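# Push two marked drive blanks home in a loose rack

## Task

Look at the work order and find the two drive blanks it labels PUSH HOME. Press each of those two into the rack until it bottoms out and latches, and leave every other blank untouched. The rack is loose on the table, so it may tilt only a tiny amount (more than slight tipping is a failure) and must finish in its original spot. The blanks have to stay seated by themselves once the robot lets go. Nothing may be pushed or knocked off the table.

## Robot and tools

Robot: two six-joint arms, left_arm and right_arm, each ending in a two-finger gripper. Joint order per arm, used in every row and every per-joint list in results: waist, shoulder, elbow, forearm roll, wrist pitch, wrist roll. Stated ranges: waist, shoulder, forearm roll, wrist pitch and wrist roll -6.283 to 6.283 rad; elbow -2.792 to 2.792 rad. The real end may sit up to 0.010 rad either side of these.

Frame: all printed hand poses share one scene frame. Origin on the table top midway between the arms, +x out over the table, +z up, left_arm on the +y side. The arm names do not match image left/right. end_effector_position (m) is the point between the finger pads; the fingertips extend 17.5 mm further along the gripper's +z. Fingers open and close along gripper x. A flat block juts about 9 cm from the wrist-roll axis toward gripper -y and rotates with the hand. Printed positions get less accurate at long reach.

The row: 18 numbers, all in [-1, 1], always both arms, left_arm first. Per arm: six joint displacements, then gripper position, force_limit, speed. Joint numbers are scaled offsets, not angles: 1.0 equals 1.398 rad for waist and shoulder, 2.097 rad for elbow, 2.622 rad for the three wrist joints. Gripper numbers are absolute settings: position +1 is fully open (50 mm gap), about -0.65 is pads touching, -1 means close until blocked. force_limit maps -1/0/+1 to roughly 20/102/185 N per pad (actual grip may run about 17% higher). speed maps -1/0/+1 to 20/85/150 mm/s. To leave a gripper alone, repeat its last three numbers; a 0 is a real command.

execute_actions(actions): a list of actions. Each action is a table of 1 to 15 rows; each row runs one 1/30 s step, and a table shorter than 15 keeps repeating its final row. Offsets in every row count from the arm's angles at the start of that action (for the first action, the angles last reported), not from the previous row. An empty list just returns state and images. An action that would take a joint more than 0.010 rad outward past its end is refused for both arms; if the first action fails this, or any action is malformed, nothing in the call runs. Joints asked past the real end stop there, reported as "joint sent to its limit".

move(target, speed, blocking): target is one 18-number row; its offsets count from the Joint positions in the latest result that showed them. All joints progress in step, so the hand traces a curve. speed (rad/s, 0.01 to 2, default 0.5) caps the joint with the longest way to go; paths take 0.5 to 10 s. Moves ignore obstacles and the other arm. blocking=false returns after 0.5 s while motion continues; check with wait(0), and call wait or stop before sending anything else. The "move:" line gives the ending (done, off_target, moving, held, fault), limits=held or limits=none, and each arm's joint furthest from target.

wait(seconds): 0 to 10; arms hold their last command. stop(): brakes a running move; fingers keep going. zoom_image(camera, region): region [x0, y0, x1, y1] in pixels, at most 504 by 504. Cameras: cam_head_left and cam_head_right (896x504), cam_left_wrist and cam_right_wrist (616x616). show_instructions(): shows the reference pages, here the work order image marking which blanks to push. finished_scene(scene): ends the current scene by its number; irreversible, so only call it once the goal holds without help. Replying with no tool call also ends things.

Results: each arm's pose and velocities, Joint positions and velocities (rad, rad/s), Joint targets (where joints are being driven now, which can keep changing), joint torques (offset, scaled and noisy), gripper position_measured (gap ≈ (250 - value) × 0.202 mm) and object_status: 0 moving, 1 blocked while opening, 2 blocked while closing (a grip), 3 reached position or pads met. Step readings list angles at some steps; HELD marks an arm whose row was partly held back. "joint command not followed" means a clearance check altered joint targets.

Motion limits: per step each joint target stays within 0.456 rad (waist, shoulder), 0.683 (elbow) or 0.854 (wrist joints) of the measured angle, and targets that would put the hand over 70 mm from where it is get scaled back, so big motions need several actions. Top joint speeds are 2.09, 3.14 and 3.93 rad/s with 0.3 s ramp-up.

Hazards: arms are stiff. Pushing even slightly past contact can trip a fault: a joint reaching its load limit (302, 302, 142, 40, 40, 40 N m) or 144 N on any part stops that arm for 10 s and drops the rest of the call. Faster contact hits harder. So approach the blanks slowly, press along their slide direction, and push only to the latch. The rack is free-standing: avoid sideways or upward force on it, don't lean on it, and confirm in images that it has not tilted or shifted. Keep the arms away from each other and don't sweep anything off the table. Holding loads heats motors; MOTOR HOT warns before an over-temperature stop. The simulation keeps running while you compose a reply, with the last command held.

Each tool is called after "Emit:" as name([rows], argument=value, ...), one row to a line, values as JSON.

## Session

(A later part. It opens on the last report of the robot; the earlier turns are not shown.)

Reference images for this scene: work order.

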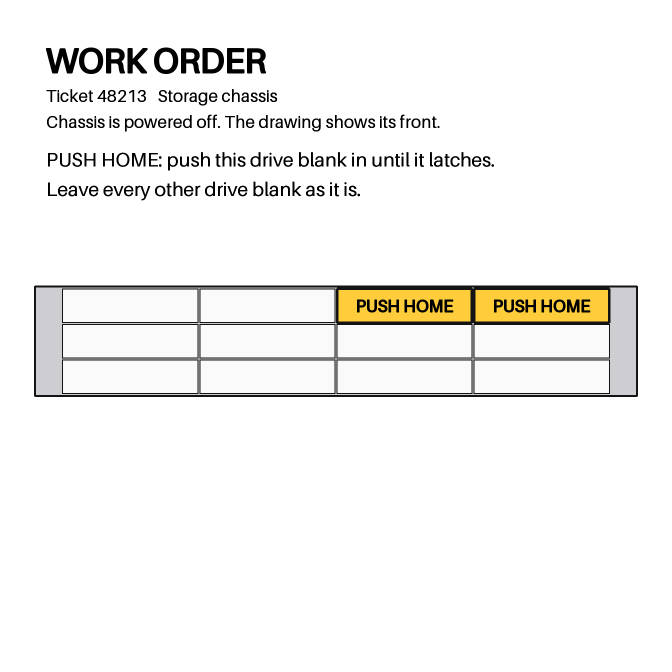

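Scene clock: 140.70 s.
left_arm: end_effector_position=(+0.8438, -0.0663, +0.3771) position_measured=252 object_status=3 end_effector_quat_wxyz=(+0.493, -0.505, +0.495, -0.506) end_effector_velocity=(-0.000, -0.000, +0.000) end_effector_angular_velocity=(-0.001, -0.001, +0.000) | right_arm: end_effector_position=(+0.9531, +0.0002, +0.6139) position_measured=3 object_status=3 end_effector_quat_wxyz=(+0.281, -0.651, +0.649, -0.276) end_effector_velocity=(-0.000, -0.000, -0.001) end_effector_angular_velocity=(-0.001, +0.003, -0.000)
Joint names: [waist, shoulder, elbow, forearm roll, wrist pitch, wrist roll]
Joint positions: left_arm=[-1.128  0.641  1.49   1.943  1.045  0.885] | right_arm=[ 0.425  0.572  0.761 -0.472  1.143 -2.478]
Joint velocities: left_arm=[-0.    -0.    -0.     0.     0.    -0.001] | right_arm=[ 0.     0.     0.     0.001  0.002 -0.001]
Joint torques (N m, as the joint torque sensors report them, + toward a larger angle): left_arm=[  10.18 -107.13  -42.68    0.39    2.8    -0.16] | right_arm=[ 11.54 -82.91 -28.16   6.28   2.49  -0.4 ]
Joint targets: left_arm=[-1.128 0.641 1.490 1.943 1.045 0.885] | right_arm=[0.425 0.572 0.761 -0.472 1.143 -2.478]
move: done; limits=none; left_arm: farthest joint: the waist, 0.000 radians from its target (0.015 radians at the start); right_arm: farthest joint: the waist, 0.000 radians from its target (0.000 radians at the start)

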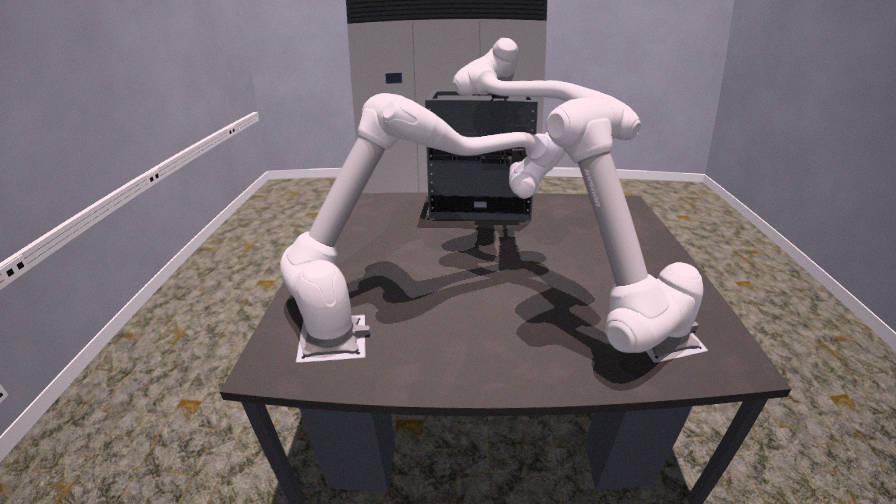

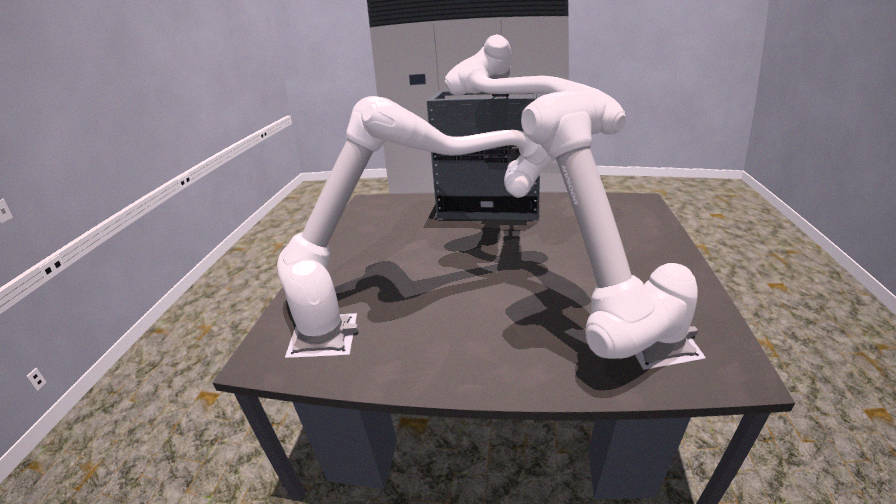

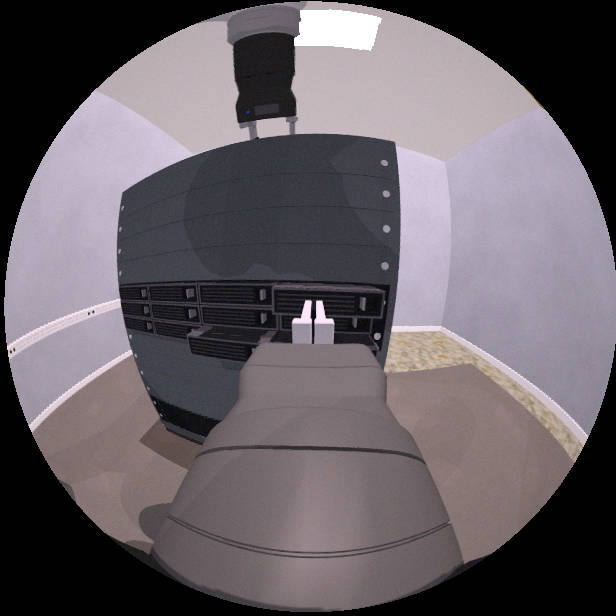

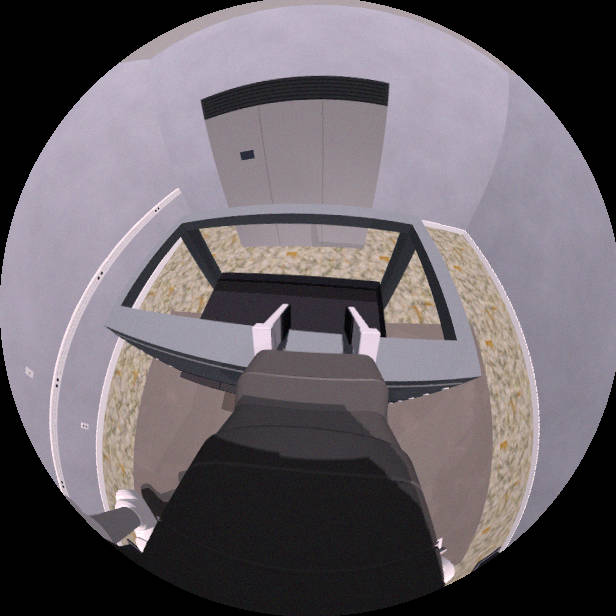

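Emit:
move(target=[0.015,0.0114,-0.013,0.0038,-0.0072,-0.0008,-1,-0.5,0.5,0,0,0,0,0,0,1,0,0], speed=0.015)

Emit:
zoom_image(camera="cam_left_wrist", region=[140,200,480,400])

Scene clock: 144.83 s.
left_arm: end_effector_position=(+0.8643, -0.0636, +0.3771) position_measured=252 object_status=3 end_effector_quat_wxyz=(+0.493, -0.507, +0.492, -0.508) end_effector_velocity=(-0.000, -0.000, +0.002) end_effector_angular_velocity=(-0.002, -0.002, +0.001) | right_arm: end_effector_position=(+0.9531, +0.0002, +0.6139) position_measured=3 object_status=3 end_effector_quat_wxyz=(+0.281, -0.651, +0.649, -0.276) end_effector_velocity=(+0.000, -0.000, +0.000) end_effector_angular_velocity=(-0.001, -0.001, +0.000)
Joint names: [waist, shoulder, elbow, forearm roll, wrist pitch, wrist roll]
Joint positions: left_arm=[-1.107  0.657  1.463  1.953  1.026  0.883] | right_arm=[ 0.425  0.572  0.761 -0.472  1.143 -2.478]
Joint velocities: left_arm=[-0.    -0.    -0.001 -0.     0.002 -0.   ] | right_arm=[-0.    -0.     0.001 -0.001 -0.001 -0.   ]
Joint torques (N m, as the joint torque sensors report them, + toward a larger angle): left_arm=[   7.46 -108.15  -42.15   -0.04    2.37   -0.02] | right_arm=[ 12.32 -82.7  -28.25   6.28   3.01  -0.59]
Joint targets: left_arm=[-1.107 0.657 1.463 1.953 1.026 0.883] | right_arm=[0.425 0.572 0.761 -0.472 1.143 -2.478]
move: done; limits=none; left_arm: farthest joint: the waist, 0.000 radians from its target (0.021 radians at the start); right_arm: farthest joint: the waist, 0.000 radians from its target (0.000 radians at the start)

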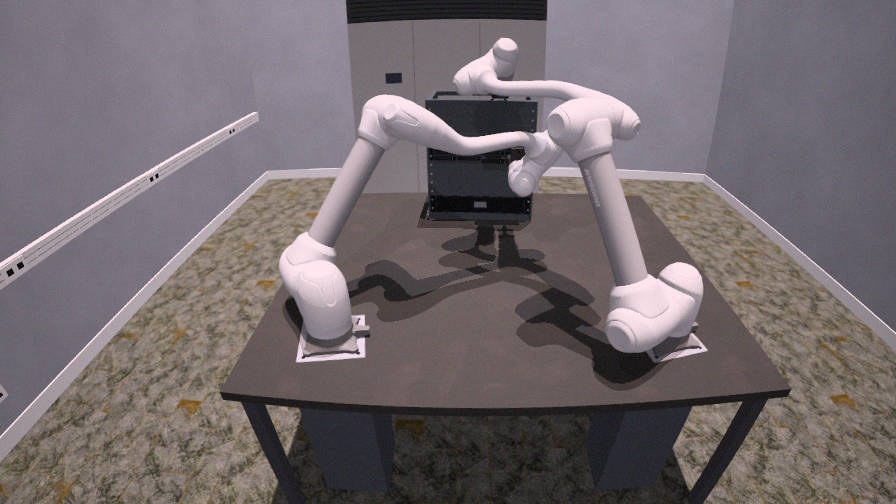

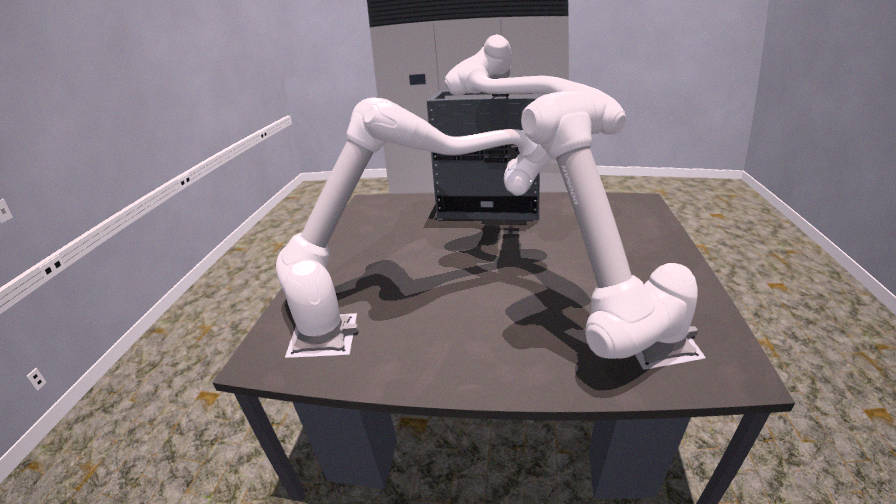

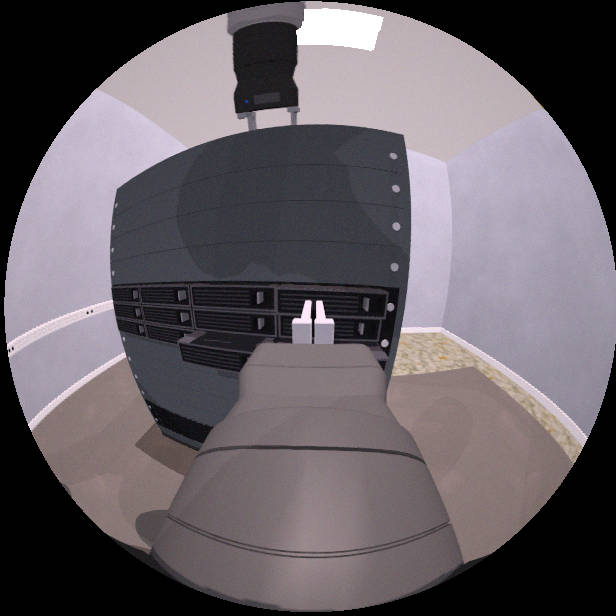

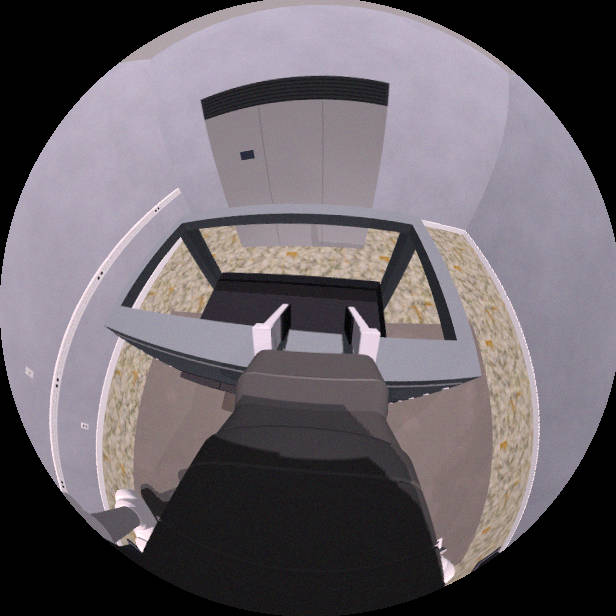

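Region (140, 200, 480, 400) of cam_left_wrist's 616x616 image, scaled by 1.482, with more detail than that image has; it fills the top 296 rows of this view, and the rest is white.

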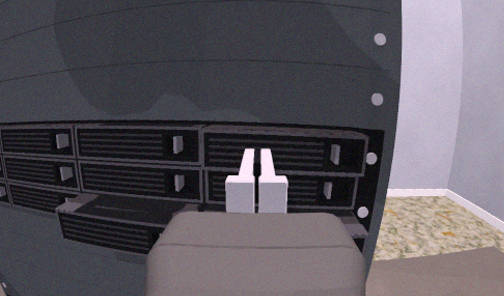

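Close to flush. A 5 mm step next.

Emit:
move(target=[0.0038,0.0028,-0.0032,0.001,-0.0018,-0.0002,-1,-0.5,0.5,0,0,0,0,0,0,1,0,0], speed=0.01)

Scene clock: 146.63 s.
left_arm: end_effector_position=(+0.8694, -0.0628, +0.3771) position_measured=252 object_status=3 end_effector_quat_wxyz=(+0.492, -0.507, +0.492, -0.509) end_effector_velocity=(-0.000, +0.000, +0.000) end_effector_angular_velocity=(-0.002, -0.001, +0.001) | right_arm: end_effector_position=(+0.9531, +0.0002, +0.6139) position_measured=3 object_status=3 end_effector_quat_wxyz=(+0.281, -0.651, +0.649, -0.276) end_effector_velocity=(-0.000, +0.000, -0.001) end_effector_angular_velocity=(-0.000, +0.001, +0.000)
Joint names: [waist, shoulder, elbow, forearm roll, wrist pitch, wrist roll]
Joint positions: left_arm=[-1.101  0.661  1.456  1.956  1.022  0.883] | right_arm=[ 0.425  0.572  0.761 -0.472  1.143 -2.478]
Joint velocities: left_arm=[-0.     0.    -0.     0.     0.001 -0.002] | right_arm=[-0.    -0.     0.001  0.001  0.    -0.   ]
Joint torques (N m, as the joint torque sensors report them, + toward a larger angle): left_arm=[   8.94 -110.28  -42.48    0.17    2.54   -0.36] | right_arm=[ 11.64 -84.83 -28.2    6.33   2.64  -0.44]
Joint targets: left_arm=[-1.101 0.661 1.456 1.956 1.022 0.883] | right_arm=[0.425 0.572 0.761 -0.472 1.143 -2.478]
move: done; limits=none; left_arm: farthest joint: the waist, 0.000 radians from its target (0.005 radians at the start); right_arm: farthest joint: the waist, 0.000 radians from its target (0.000 radians at the start)

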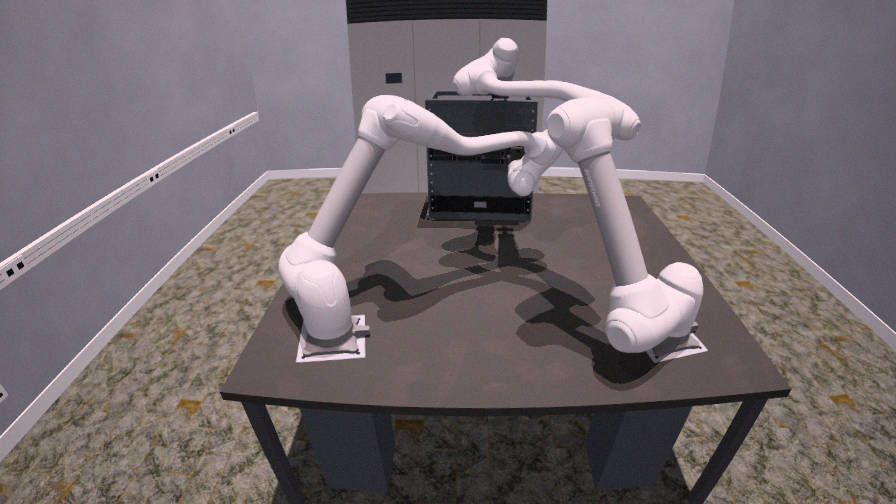

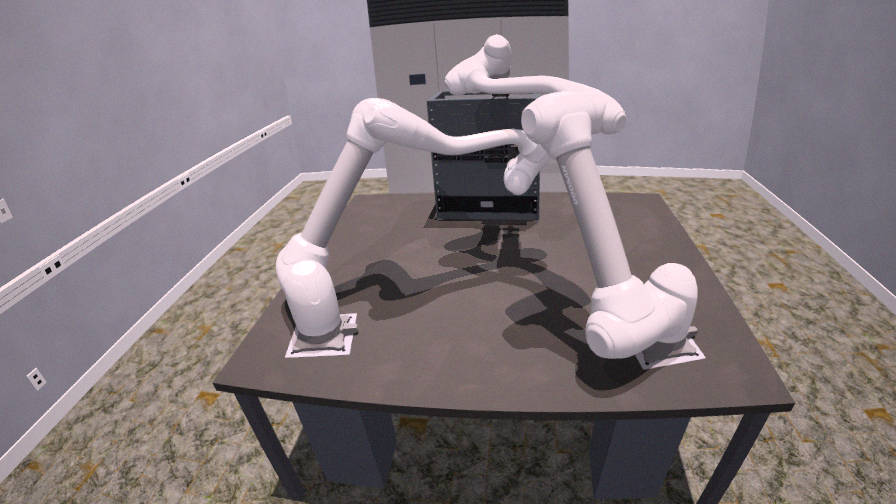

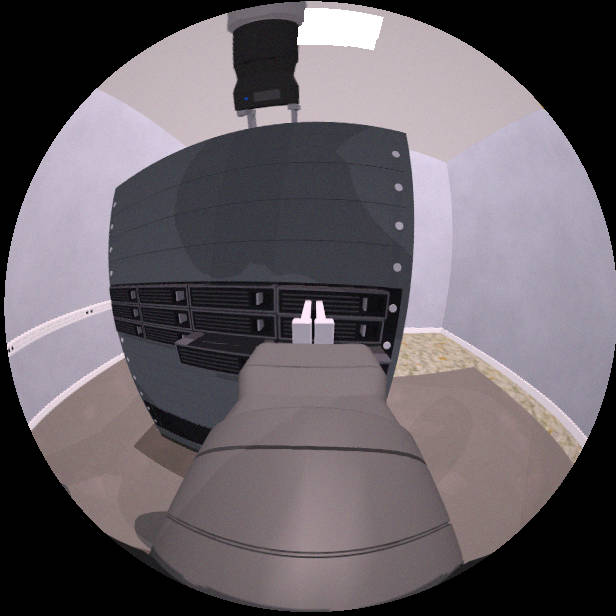

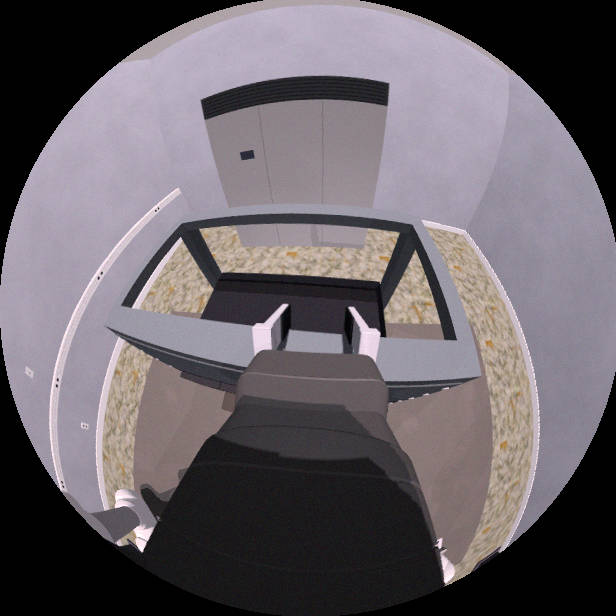

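Emit:
move(target=[0.0023,0.0017,-0.0019,0.0006,-0.0011,-0.0001,-1,-0.5,0.5,0,0,0,0,0,0,1,0,0], speed=0.01)

Scene clock: 150.23 s.
left_arm: end_effector_position=(+0.8725, -0.0622, +0.3771) position_measured=252 object_status=3 end_effector_quat_wxyz=(+0.492, -0.507, +0.492, -0.509) end_effector_velocity=(-0.000, -0.001, -0.000) end_effector_angular_velocity=(-0.000, +0.001, -0.002) | right_arm: end_effector_position=(+0.9531, +0.0002, +0.6139) position_measured=3 object_status=3 end_effector_quat_wxyz=(+0.281, -0.651, +0.649, -0.276) end_effector_velocity=(+0.000, +0.000, +0.001) end_effector_angular_velocity=(+0.000, -0.001, +0.000)
Joint names: [waist, shoulder, elbow, forearm roll, wrist pitch, wrist roll]
Joint positions: left_arm=[-1.098  0.663  1.452  1.957  1.019  0.882] | right_arm=[ 0.425  0.572  0.761 -0.472  1.143 -2.478]
Joint velocities: left_arm=[-0.    -0.    -0.001 -0.    -0.002  0.   ] | right_arm=[-0.     0.    -0.001 -0.    -0.    -0.   ]
Joint torques (N m, as the joint torque sensors report them, + toward a larger angle): left_arm=[   9.54 -109.66  -42.5    -0.05    2.57   -0.17] | right_arm=[ 13.74 -85.57 -28.41   6.27   2.96  -0.63]
Joint targets: left_arm=[-1.098 0.663 1.452 1.957 1.019 0.882] | right_arm=[0.425 0.572 0.761 -0.472 1.143 -2.478]
move: done; limits=none; left_arm: farthest joint: the waist, 0.000 radians from its target (0.004 radians at the start); right_arm: farthest joint: the waist, 0.000 radians from its target (0.000 radians at the start)

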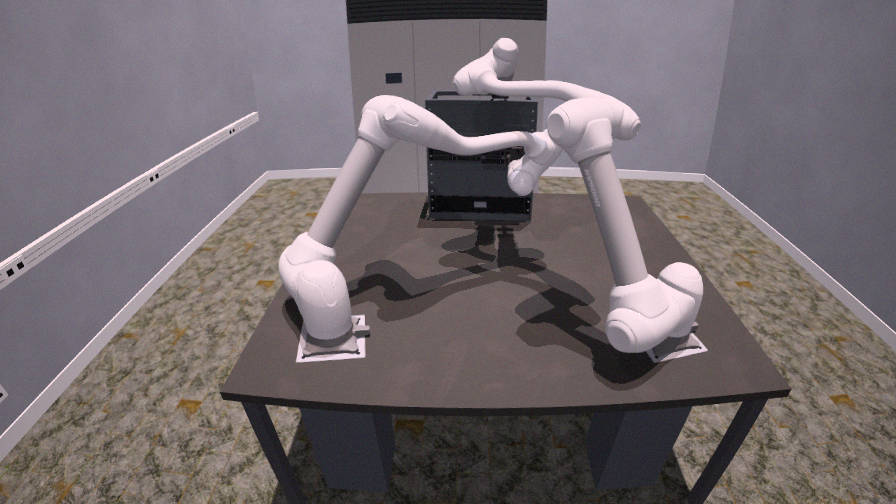

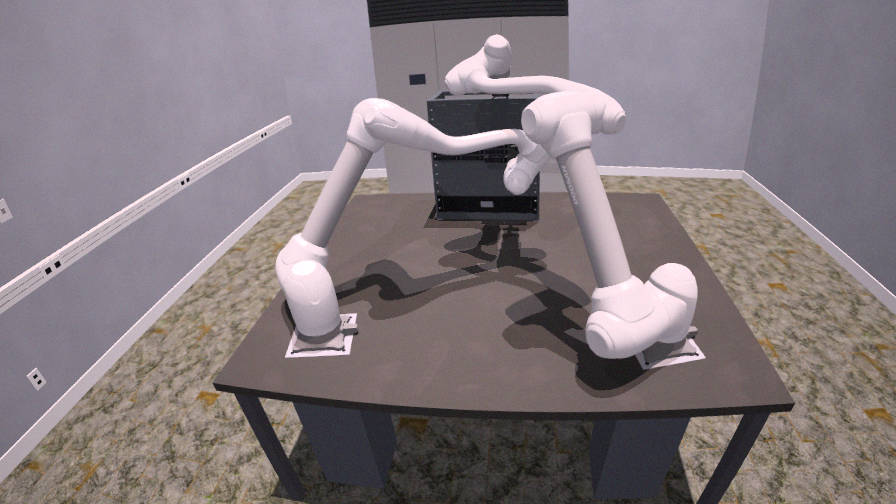

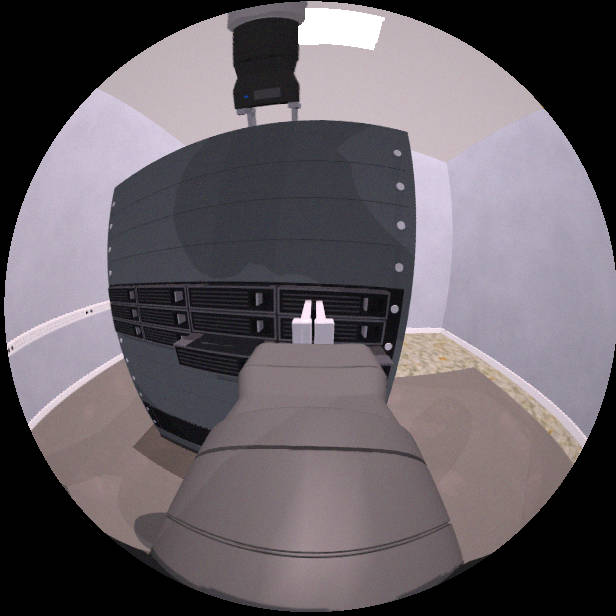

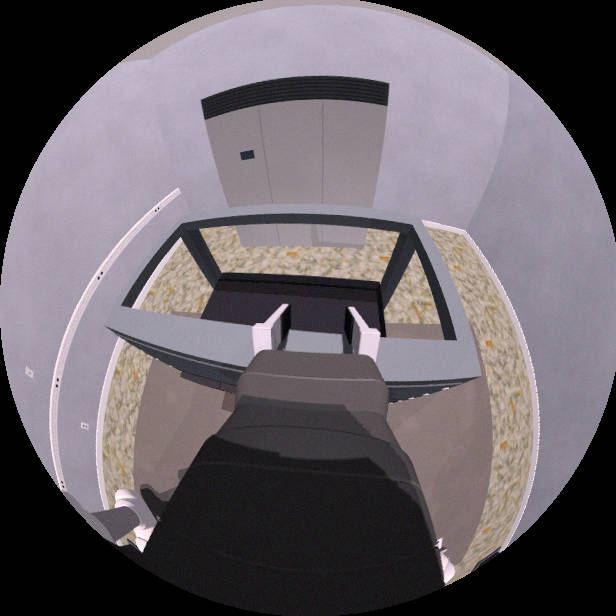

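Emit:
move(target=[0.0019,0.0014,-0.0016,0.0005,-0.0009,-0.0001,-1,-0.5,0.5,0,0,0,0,0,0,1,0,0], speed=0.01)

Scene clock: 152.57 s.
left_arm: end_effector_position=(+0.8750, -0.0619, +0.3771) position_measured=252 object_status=3 end_effector_quat_wxyz=(+0.492, -0.507, +0.491, -0.509) end_effector_velocity=(+0.000, +0.000, +0.000) end_effector_angular_velocity=(-0.001, +0.000, +0.000) | right_arm: end_effector_position=(+0.9531, +0.0002, +0.6139) position_measured=3 object_status=3 end_effector_quat_wxyz=(+0.281, -0.651, +0.649, -0.276) end_effector_velocity=(+0.000, +0.000, +0.000) end_effector_angular_velocity=(+0.001, -0.000, -0.000)
Joint names: [waist, shoulder, elbow, forearm roll, wrist pitch, wrist roll]
Joint positions: left_arm=[-1.096  0.665  1.449  1.959  1.016  0.882] | right_arm=[ 0.425  0.572  0.761 -0.472  1.143 -2.478]
Joint velocities: left_arm=[ 0. -0. -0. -0. -0. -0.] | right_arm=[-0.     0.    -0.001  0.001 -0.     0.   ]
Joint torques (N m, as the joint torque sensors report them, + toward a larger angle): left_arm=[  28.7  -103.93  -49.21    0.48    0.84   -0.16] | right_arm=[ 16.89 -88.63 -27.6    6.95   4.64  -0.73]
Joint targets: left_arm=[-1.095 0.665 1.449 1.959 1.016 0.882] | right_arm=[0.425 0.572 0.761 -0.472 1.143 -2.478]
move: done; limits=none; left_arm: farthest joint: the elbow, 0.001 radians from its target (0.004 radians at the start); right_arm: farthest joint: the waist, 0.000 radians from its target (0.000 radians at the start)

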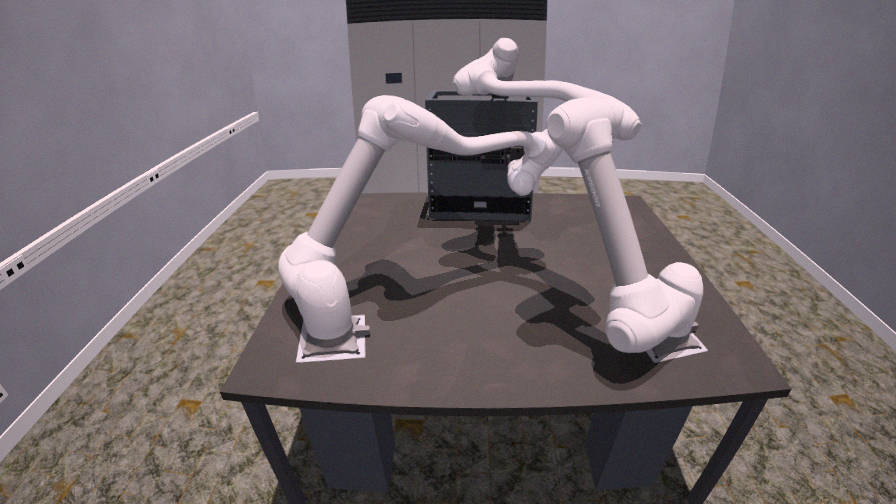

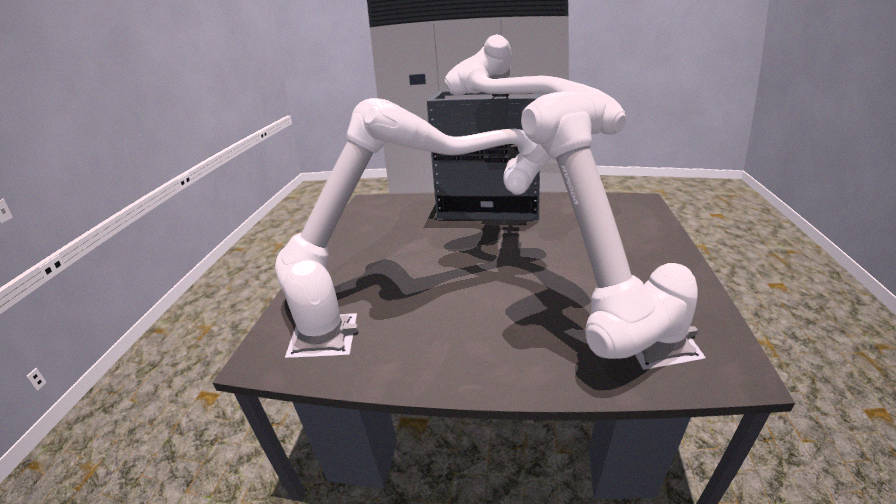

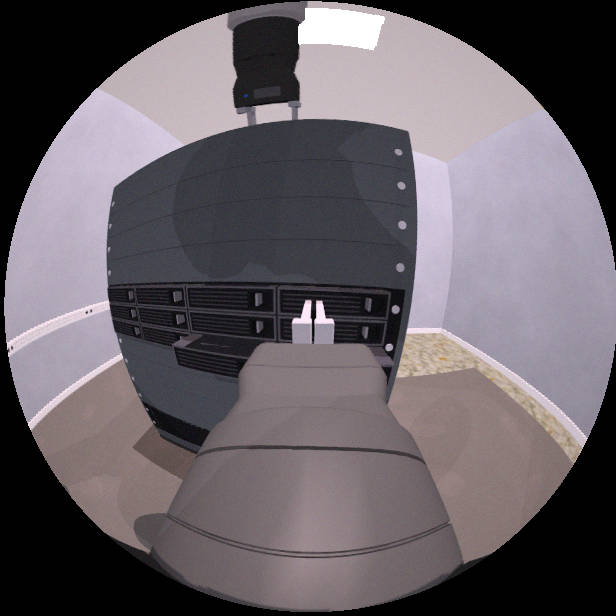

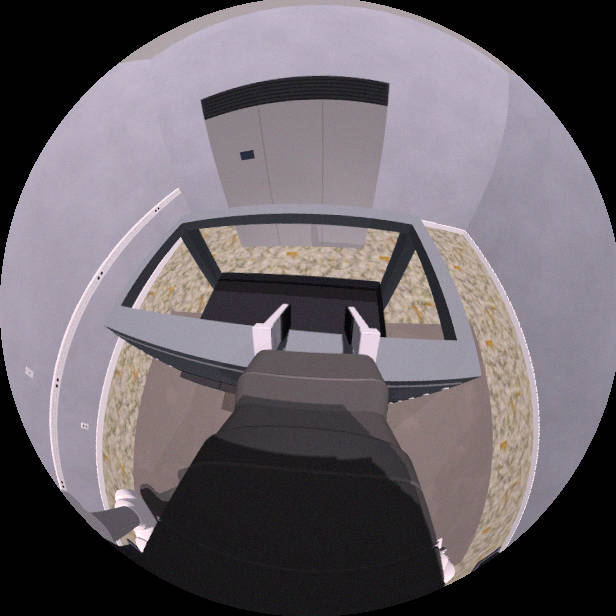

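Emit:
zoom_image(camera="cam_left_wrist", region=[200,260,440,380])

Region (200, 260, 440, 380) of cam_left_wrist's 616x616 image, scaled by 2.100, with more detail than that image has.

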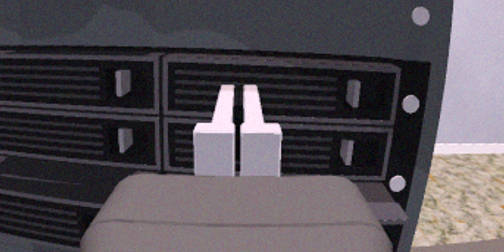

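Emit:
move(target=[0.0009,0.0004,-0.0007,0.0001,-0.0003,0,-1,-0.5,0.5,0,0,0,0,0,0,1,0,0], speed=0.01)

Scene clock: 155.40 s.
left_arm: end_effector_position=(+0.8760, -0.0616, +0.3773) position_measured=252 object_status=3 end_effector_quat_wxyz=(+0.492, -0.507, +0.491, -0.509) end_effector_velocity=(+0.000, -0.000, -0.000) end_effector_angular_velocity=(-0.000, +0.001, -0.001) | right_arm: end_effector_position=(+0.9531, +0.0002, +0.6139) position_measured=3 object_status=3 end_effector_quat_wxyz=(+0.281, -0.651, +0.649, -0.276) end_effector_velocity=(+0.000, -0.000, -0.000) end_effector_angular_velocity=(-0.000, +0.000, -0.000)
Joint names: [waist, shoulder, elbow, forearm roll, wrist pitch, wrist roll]
Joint positions: left_arm=[-1.095  0.666  1.448  1.959  1.016  0.882] | right_arm=[ 0.425  0.572  0.761 -0.472  1.143 -2.478]
Joint velocities: left_arm=[ 0.     0.    -0.     0.    -0.001 -0.001] | right_arm=[-0.  0.  0. -0.  0.  0.]
Joint torques (N m, as the joint torque sensors report them, + toward a larger angle): left_arm=[  70.75 -101.15  -67.57    1.78   -0.26    0.21] | right_arm=[ 26.21 -90.26 -22.52   9.33   8.76  -1.56]
Joint targets: left_arm=[-1.094 0.666 1.448 1.959 1.016 0.882] | right_arm=[0.425 0.572 0.761 -0.472 1.143 -2.478]
move: done; limits=none; left_arm: farthest joint: the waist, 0.000 radians from its target (0.001 radians at the start); right_arm: farthest joint: the waist, 0.000 radians from its target (0.000 radians at the start)

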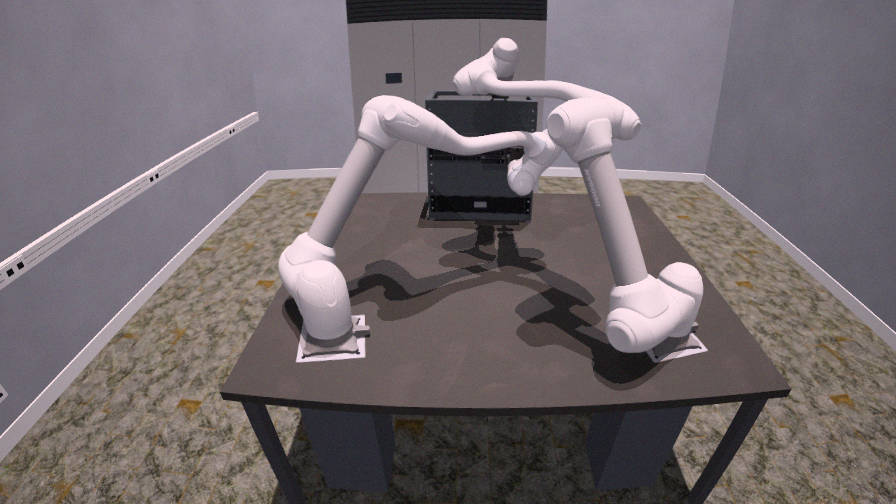

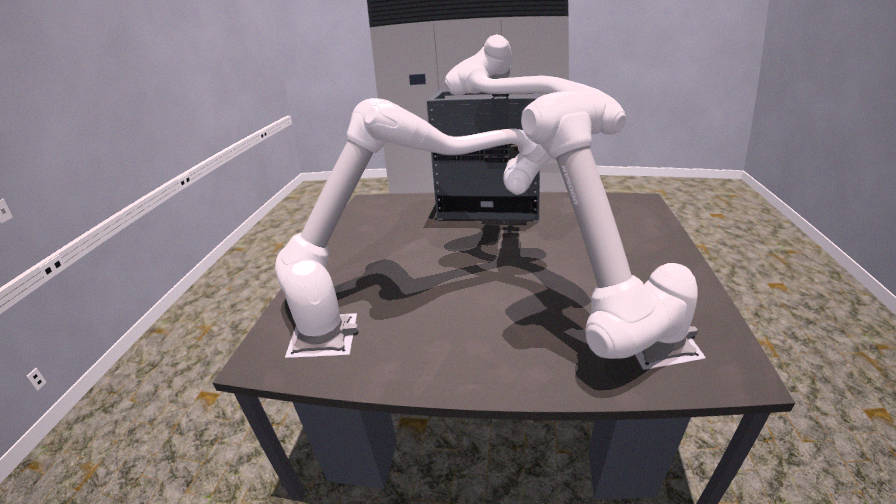

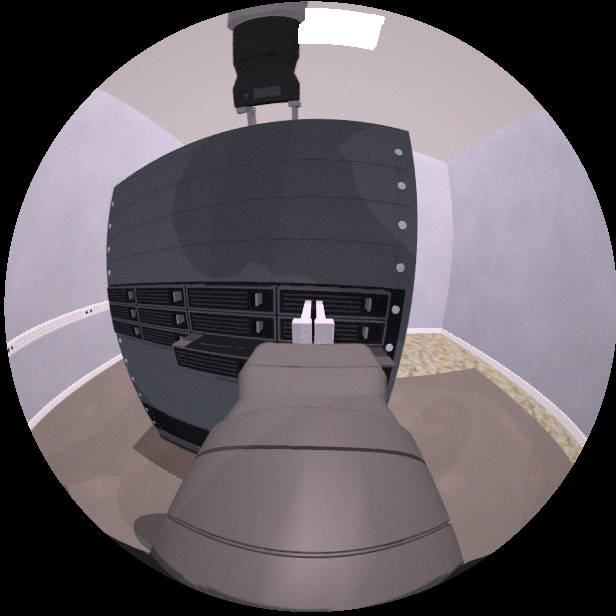

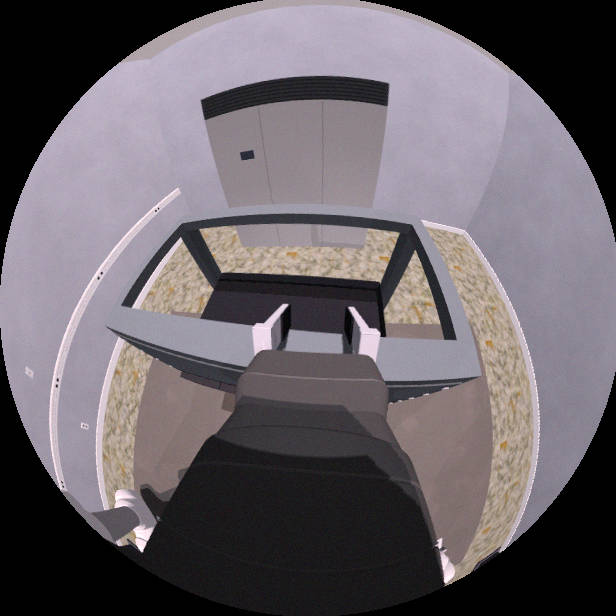

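Hard stop. Retract.

Emit:
move(target=[-0.046,-0.034,0.039,-0.0114,0.022,0.002,-1,-0.5,0.5,0,0,0,0,0,0,1,0,0], speed=0.06)

Emit:
move(target=[0,0,0,0,0,0,-1,-0.5,0.5,-0.0073,0.0273,-0.0466,0.0066,0.0186,-0.0147,1,0,0], speed=0.04)

Emit:
zoom_image(camera="cam_left_wrist", region=[100,200,480,400])

Scene clock: 158.17 s.
left_arm: end_effector_position=(+0.8137, -0.0696, +0.3772) position_measured=252 object_status=3 end_effector_quat_wxyz=(+0.495, -0.503, +0.498, -0.504) end_effector_velocity=(-0.000, -0.000, -0.000) end_effector_angular_velocity=(-0.002, +0.000, -0.001) | right_arm: end_effector_position=(+0.9531, +0.0002, +0.6139) position_measured=3 object_status=3 end_effector_quat_wxyz=(+0.281, -0.651, +0.649, -0.276) end_effector_velocity=(+0.000, -0.000, +0.000) end_effector_angular_velocity=(-0.000, -0.001, +0.000)
Joint names: [waist, shoulder, elbow, forearm roll, wrist pitch, wrist roll]
Joint positions: left_arm=[-1.159  0.618  1.53   1.929  1.073  0.887] | right_arm=[ 0.425  0.572  0.761 -0.472  1.143 -2.478]
Joint velocities: left_arm=[-0.     0.    -0.     0.    -0.001 -0.002] | right_arm=[ 0.    -0.     0.    -0.001 -0.    -0.   ]
Joint torques (N m, as the joint torque sensors report them, + toward a larger angle): left_arm=[   0.77 -105.54  -41.09    0.75    2.24   -0.14] | right_arm=[  9.43 -81.77 -28.53   5.44   2.9   -0.13]
Joint targets: left_arm=[-1.159 0.618 1.530 1.929 1.073 0.887] | right_arm=[0.425 0.572 0.761 -0.472 1.143 -2.478]
move: done; limits=none; left_arm: farthest joint: the waist, 0.000 radians from its target (0.065 radians at the start); right_arm: farthest joint: the waist, 0.000 radians from its target (0.000 radians at the start)

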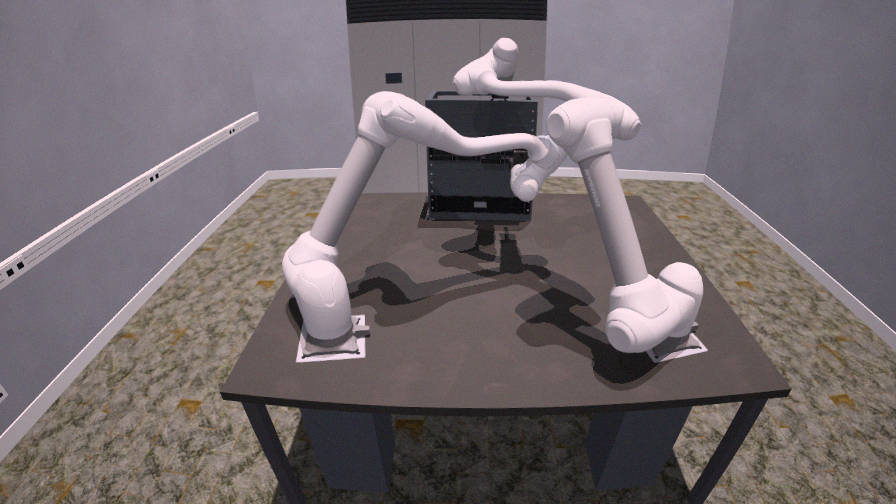

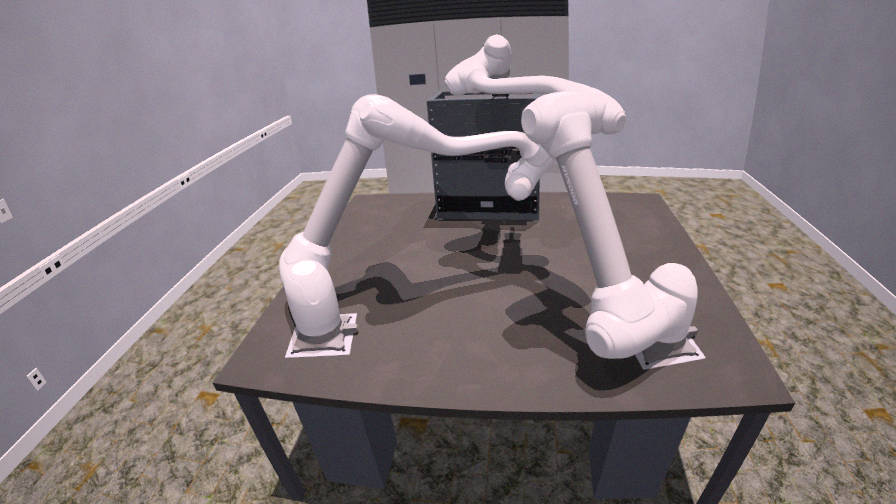

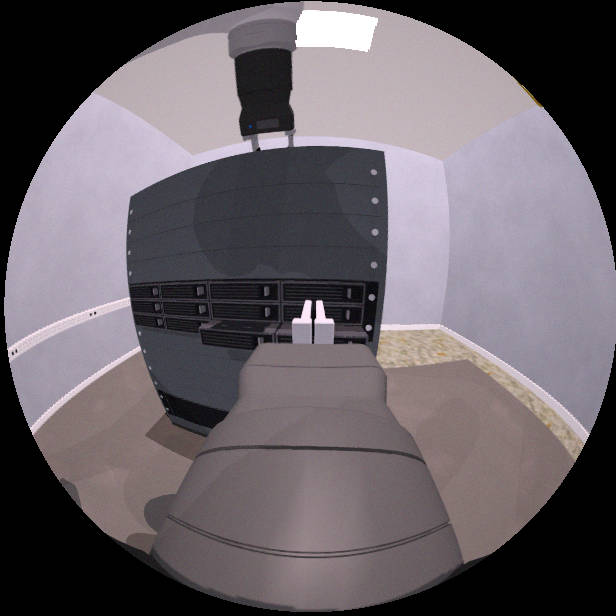

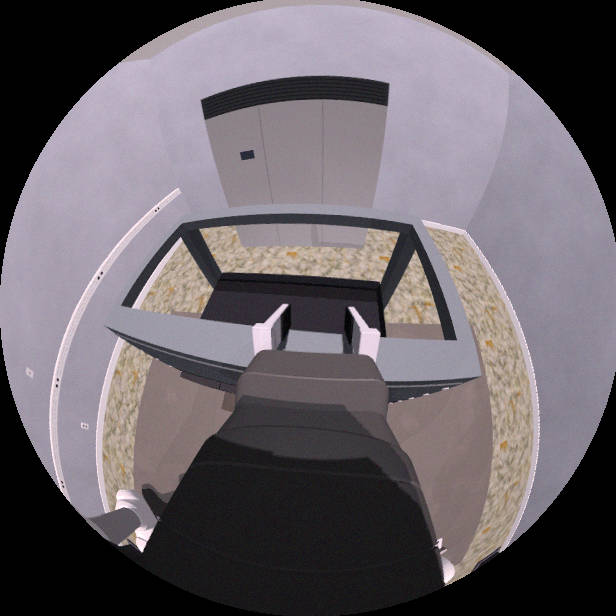

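Scene clock: 160.83 s.
left_arm: end_effector_position=(+0.8137, -0.0696, +0.3772) position_measured=252 object_status=3 end_effector_quat_wxyz=(+0.495, -0.503, +0.498, -0.504) end_effector_velocity=(-0.000, -0.000, -0.000) end_effector_angular_velocity=(-0.002, +0.001, -0.001) | right_arm: end_effector_position=(+0.9676, -0.0009, +0.6329) position_measured=3 object_status=3 end_effector_quat_wxyz=(+0.281, -0.651, +0.649, -0.276) end_effector_velocity=(-0.000, -0.000, -0.000) end_effector_angular_velocity=(+0.000, +0.001, -0.001)
Joint names: [waist, shoulder, elbow, forearm roll, wrist pitch, wrist roll]
Joint positions: left_arm=[-1.159  0.618  1.53   1.929  1.073  0.887] | right_arm=[ 0.415  0.61   0.664 -0.454  1.192 -2.516]
Joint velocities: left_arm=[-0.    -0.     0.    -0.    -0.001 -0.001] | right_arm=[ 0.    -0.     0.     0.     0.001  0.   ]
Joint torques (N m, as the joint torque sensors report them, + toward a larger angle): left_arm=[   0.77 -106.72  -40.93    0.39    2.24    0.1 ] | right_arm=[  -0.45 -106.12  -43.73    1.58   -2.25    0.37]
Joint targets: left_arm=[-1.159 0.618 1.530 1.929 1.073 0.887] | right_arm=[0.415 0.610 0.664 -0.454 1.192 -2.516]
move: done; limits=none; left_arm: farthest joint: the waist, 0.000 radians from its target (0.000 radians at the start); right_arm: farthest joint: the waist, 0.000 radians from its target (0.010 radians at the start)

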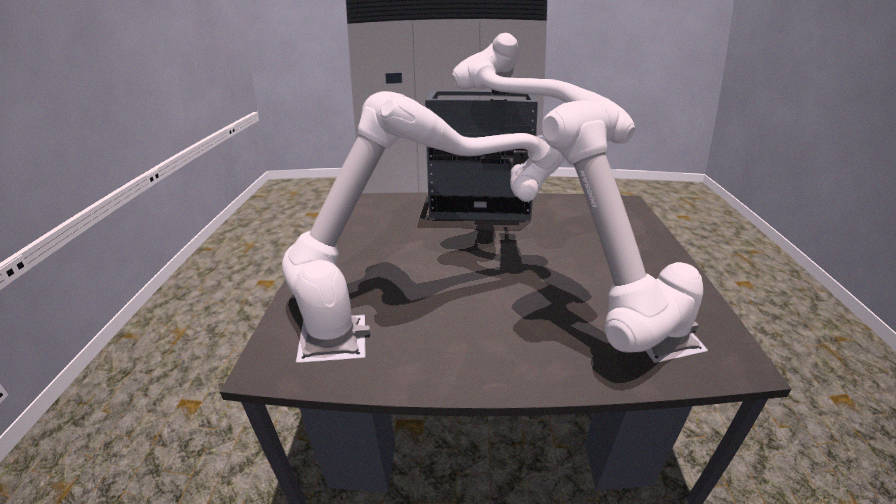

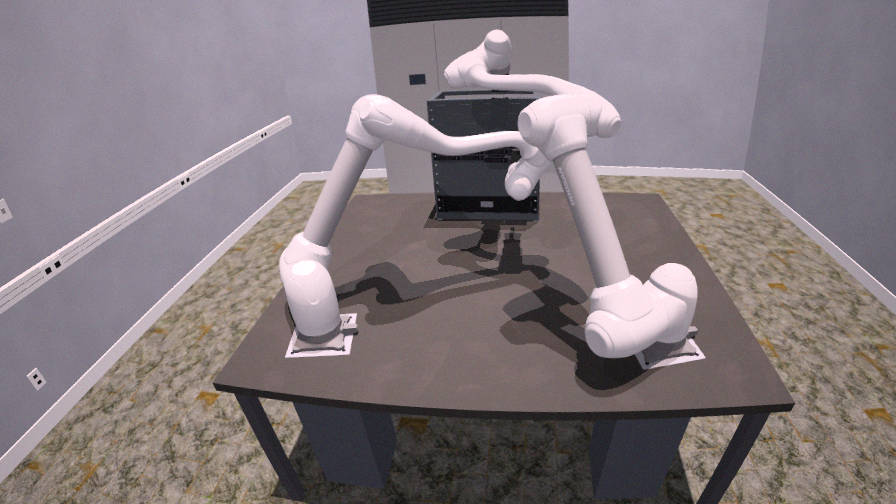

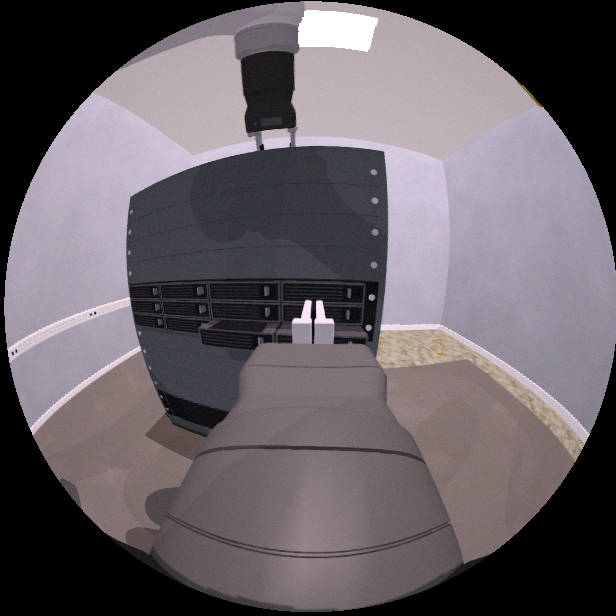

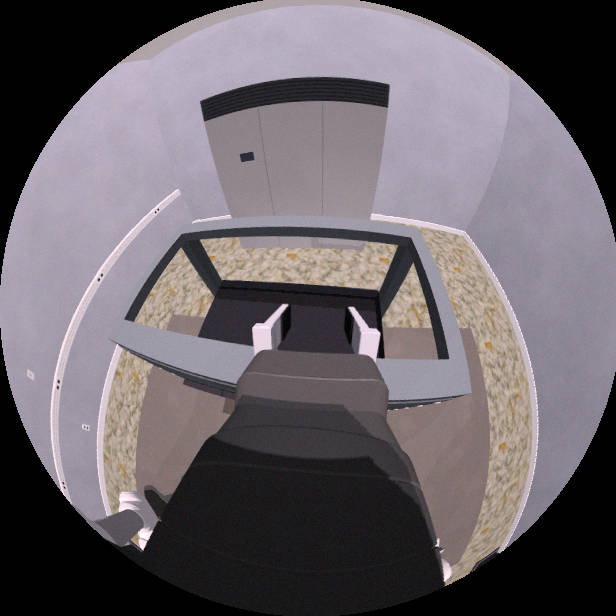

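Region (100, 200, 480, 400) of cam_left_wrist's 616x616 image, scaled by 1.326, with more detail than that image has; it fills the top 265 rows of this view, and the rest is white.

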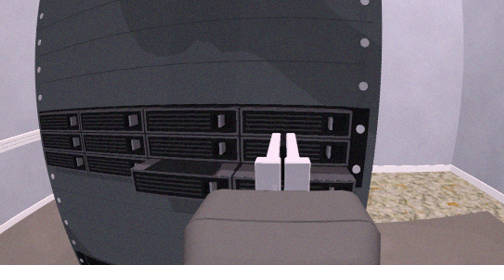

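Emit:
finished_scene(scene=2)

The scene is finished: the task was done.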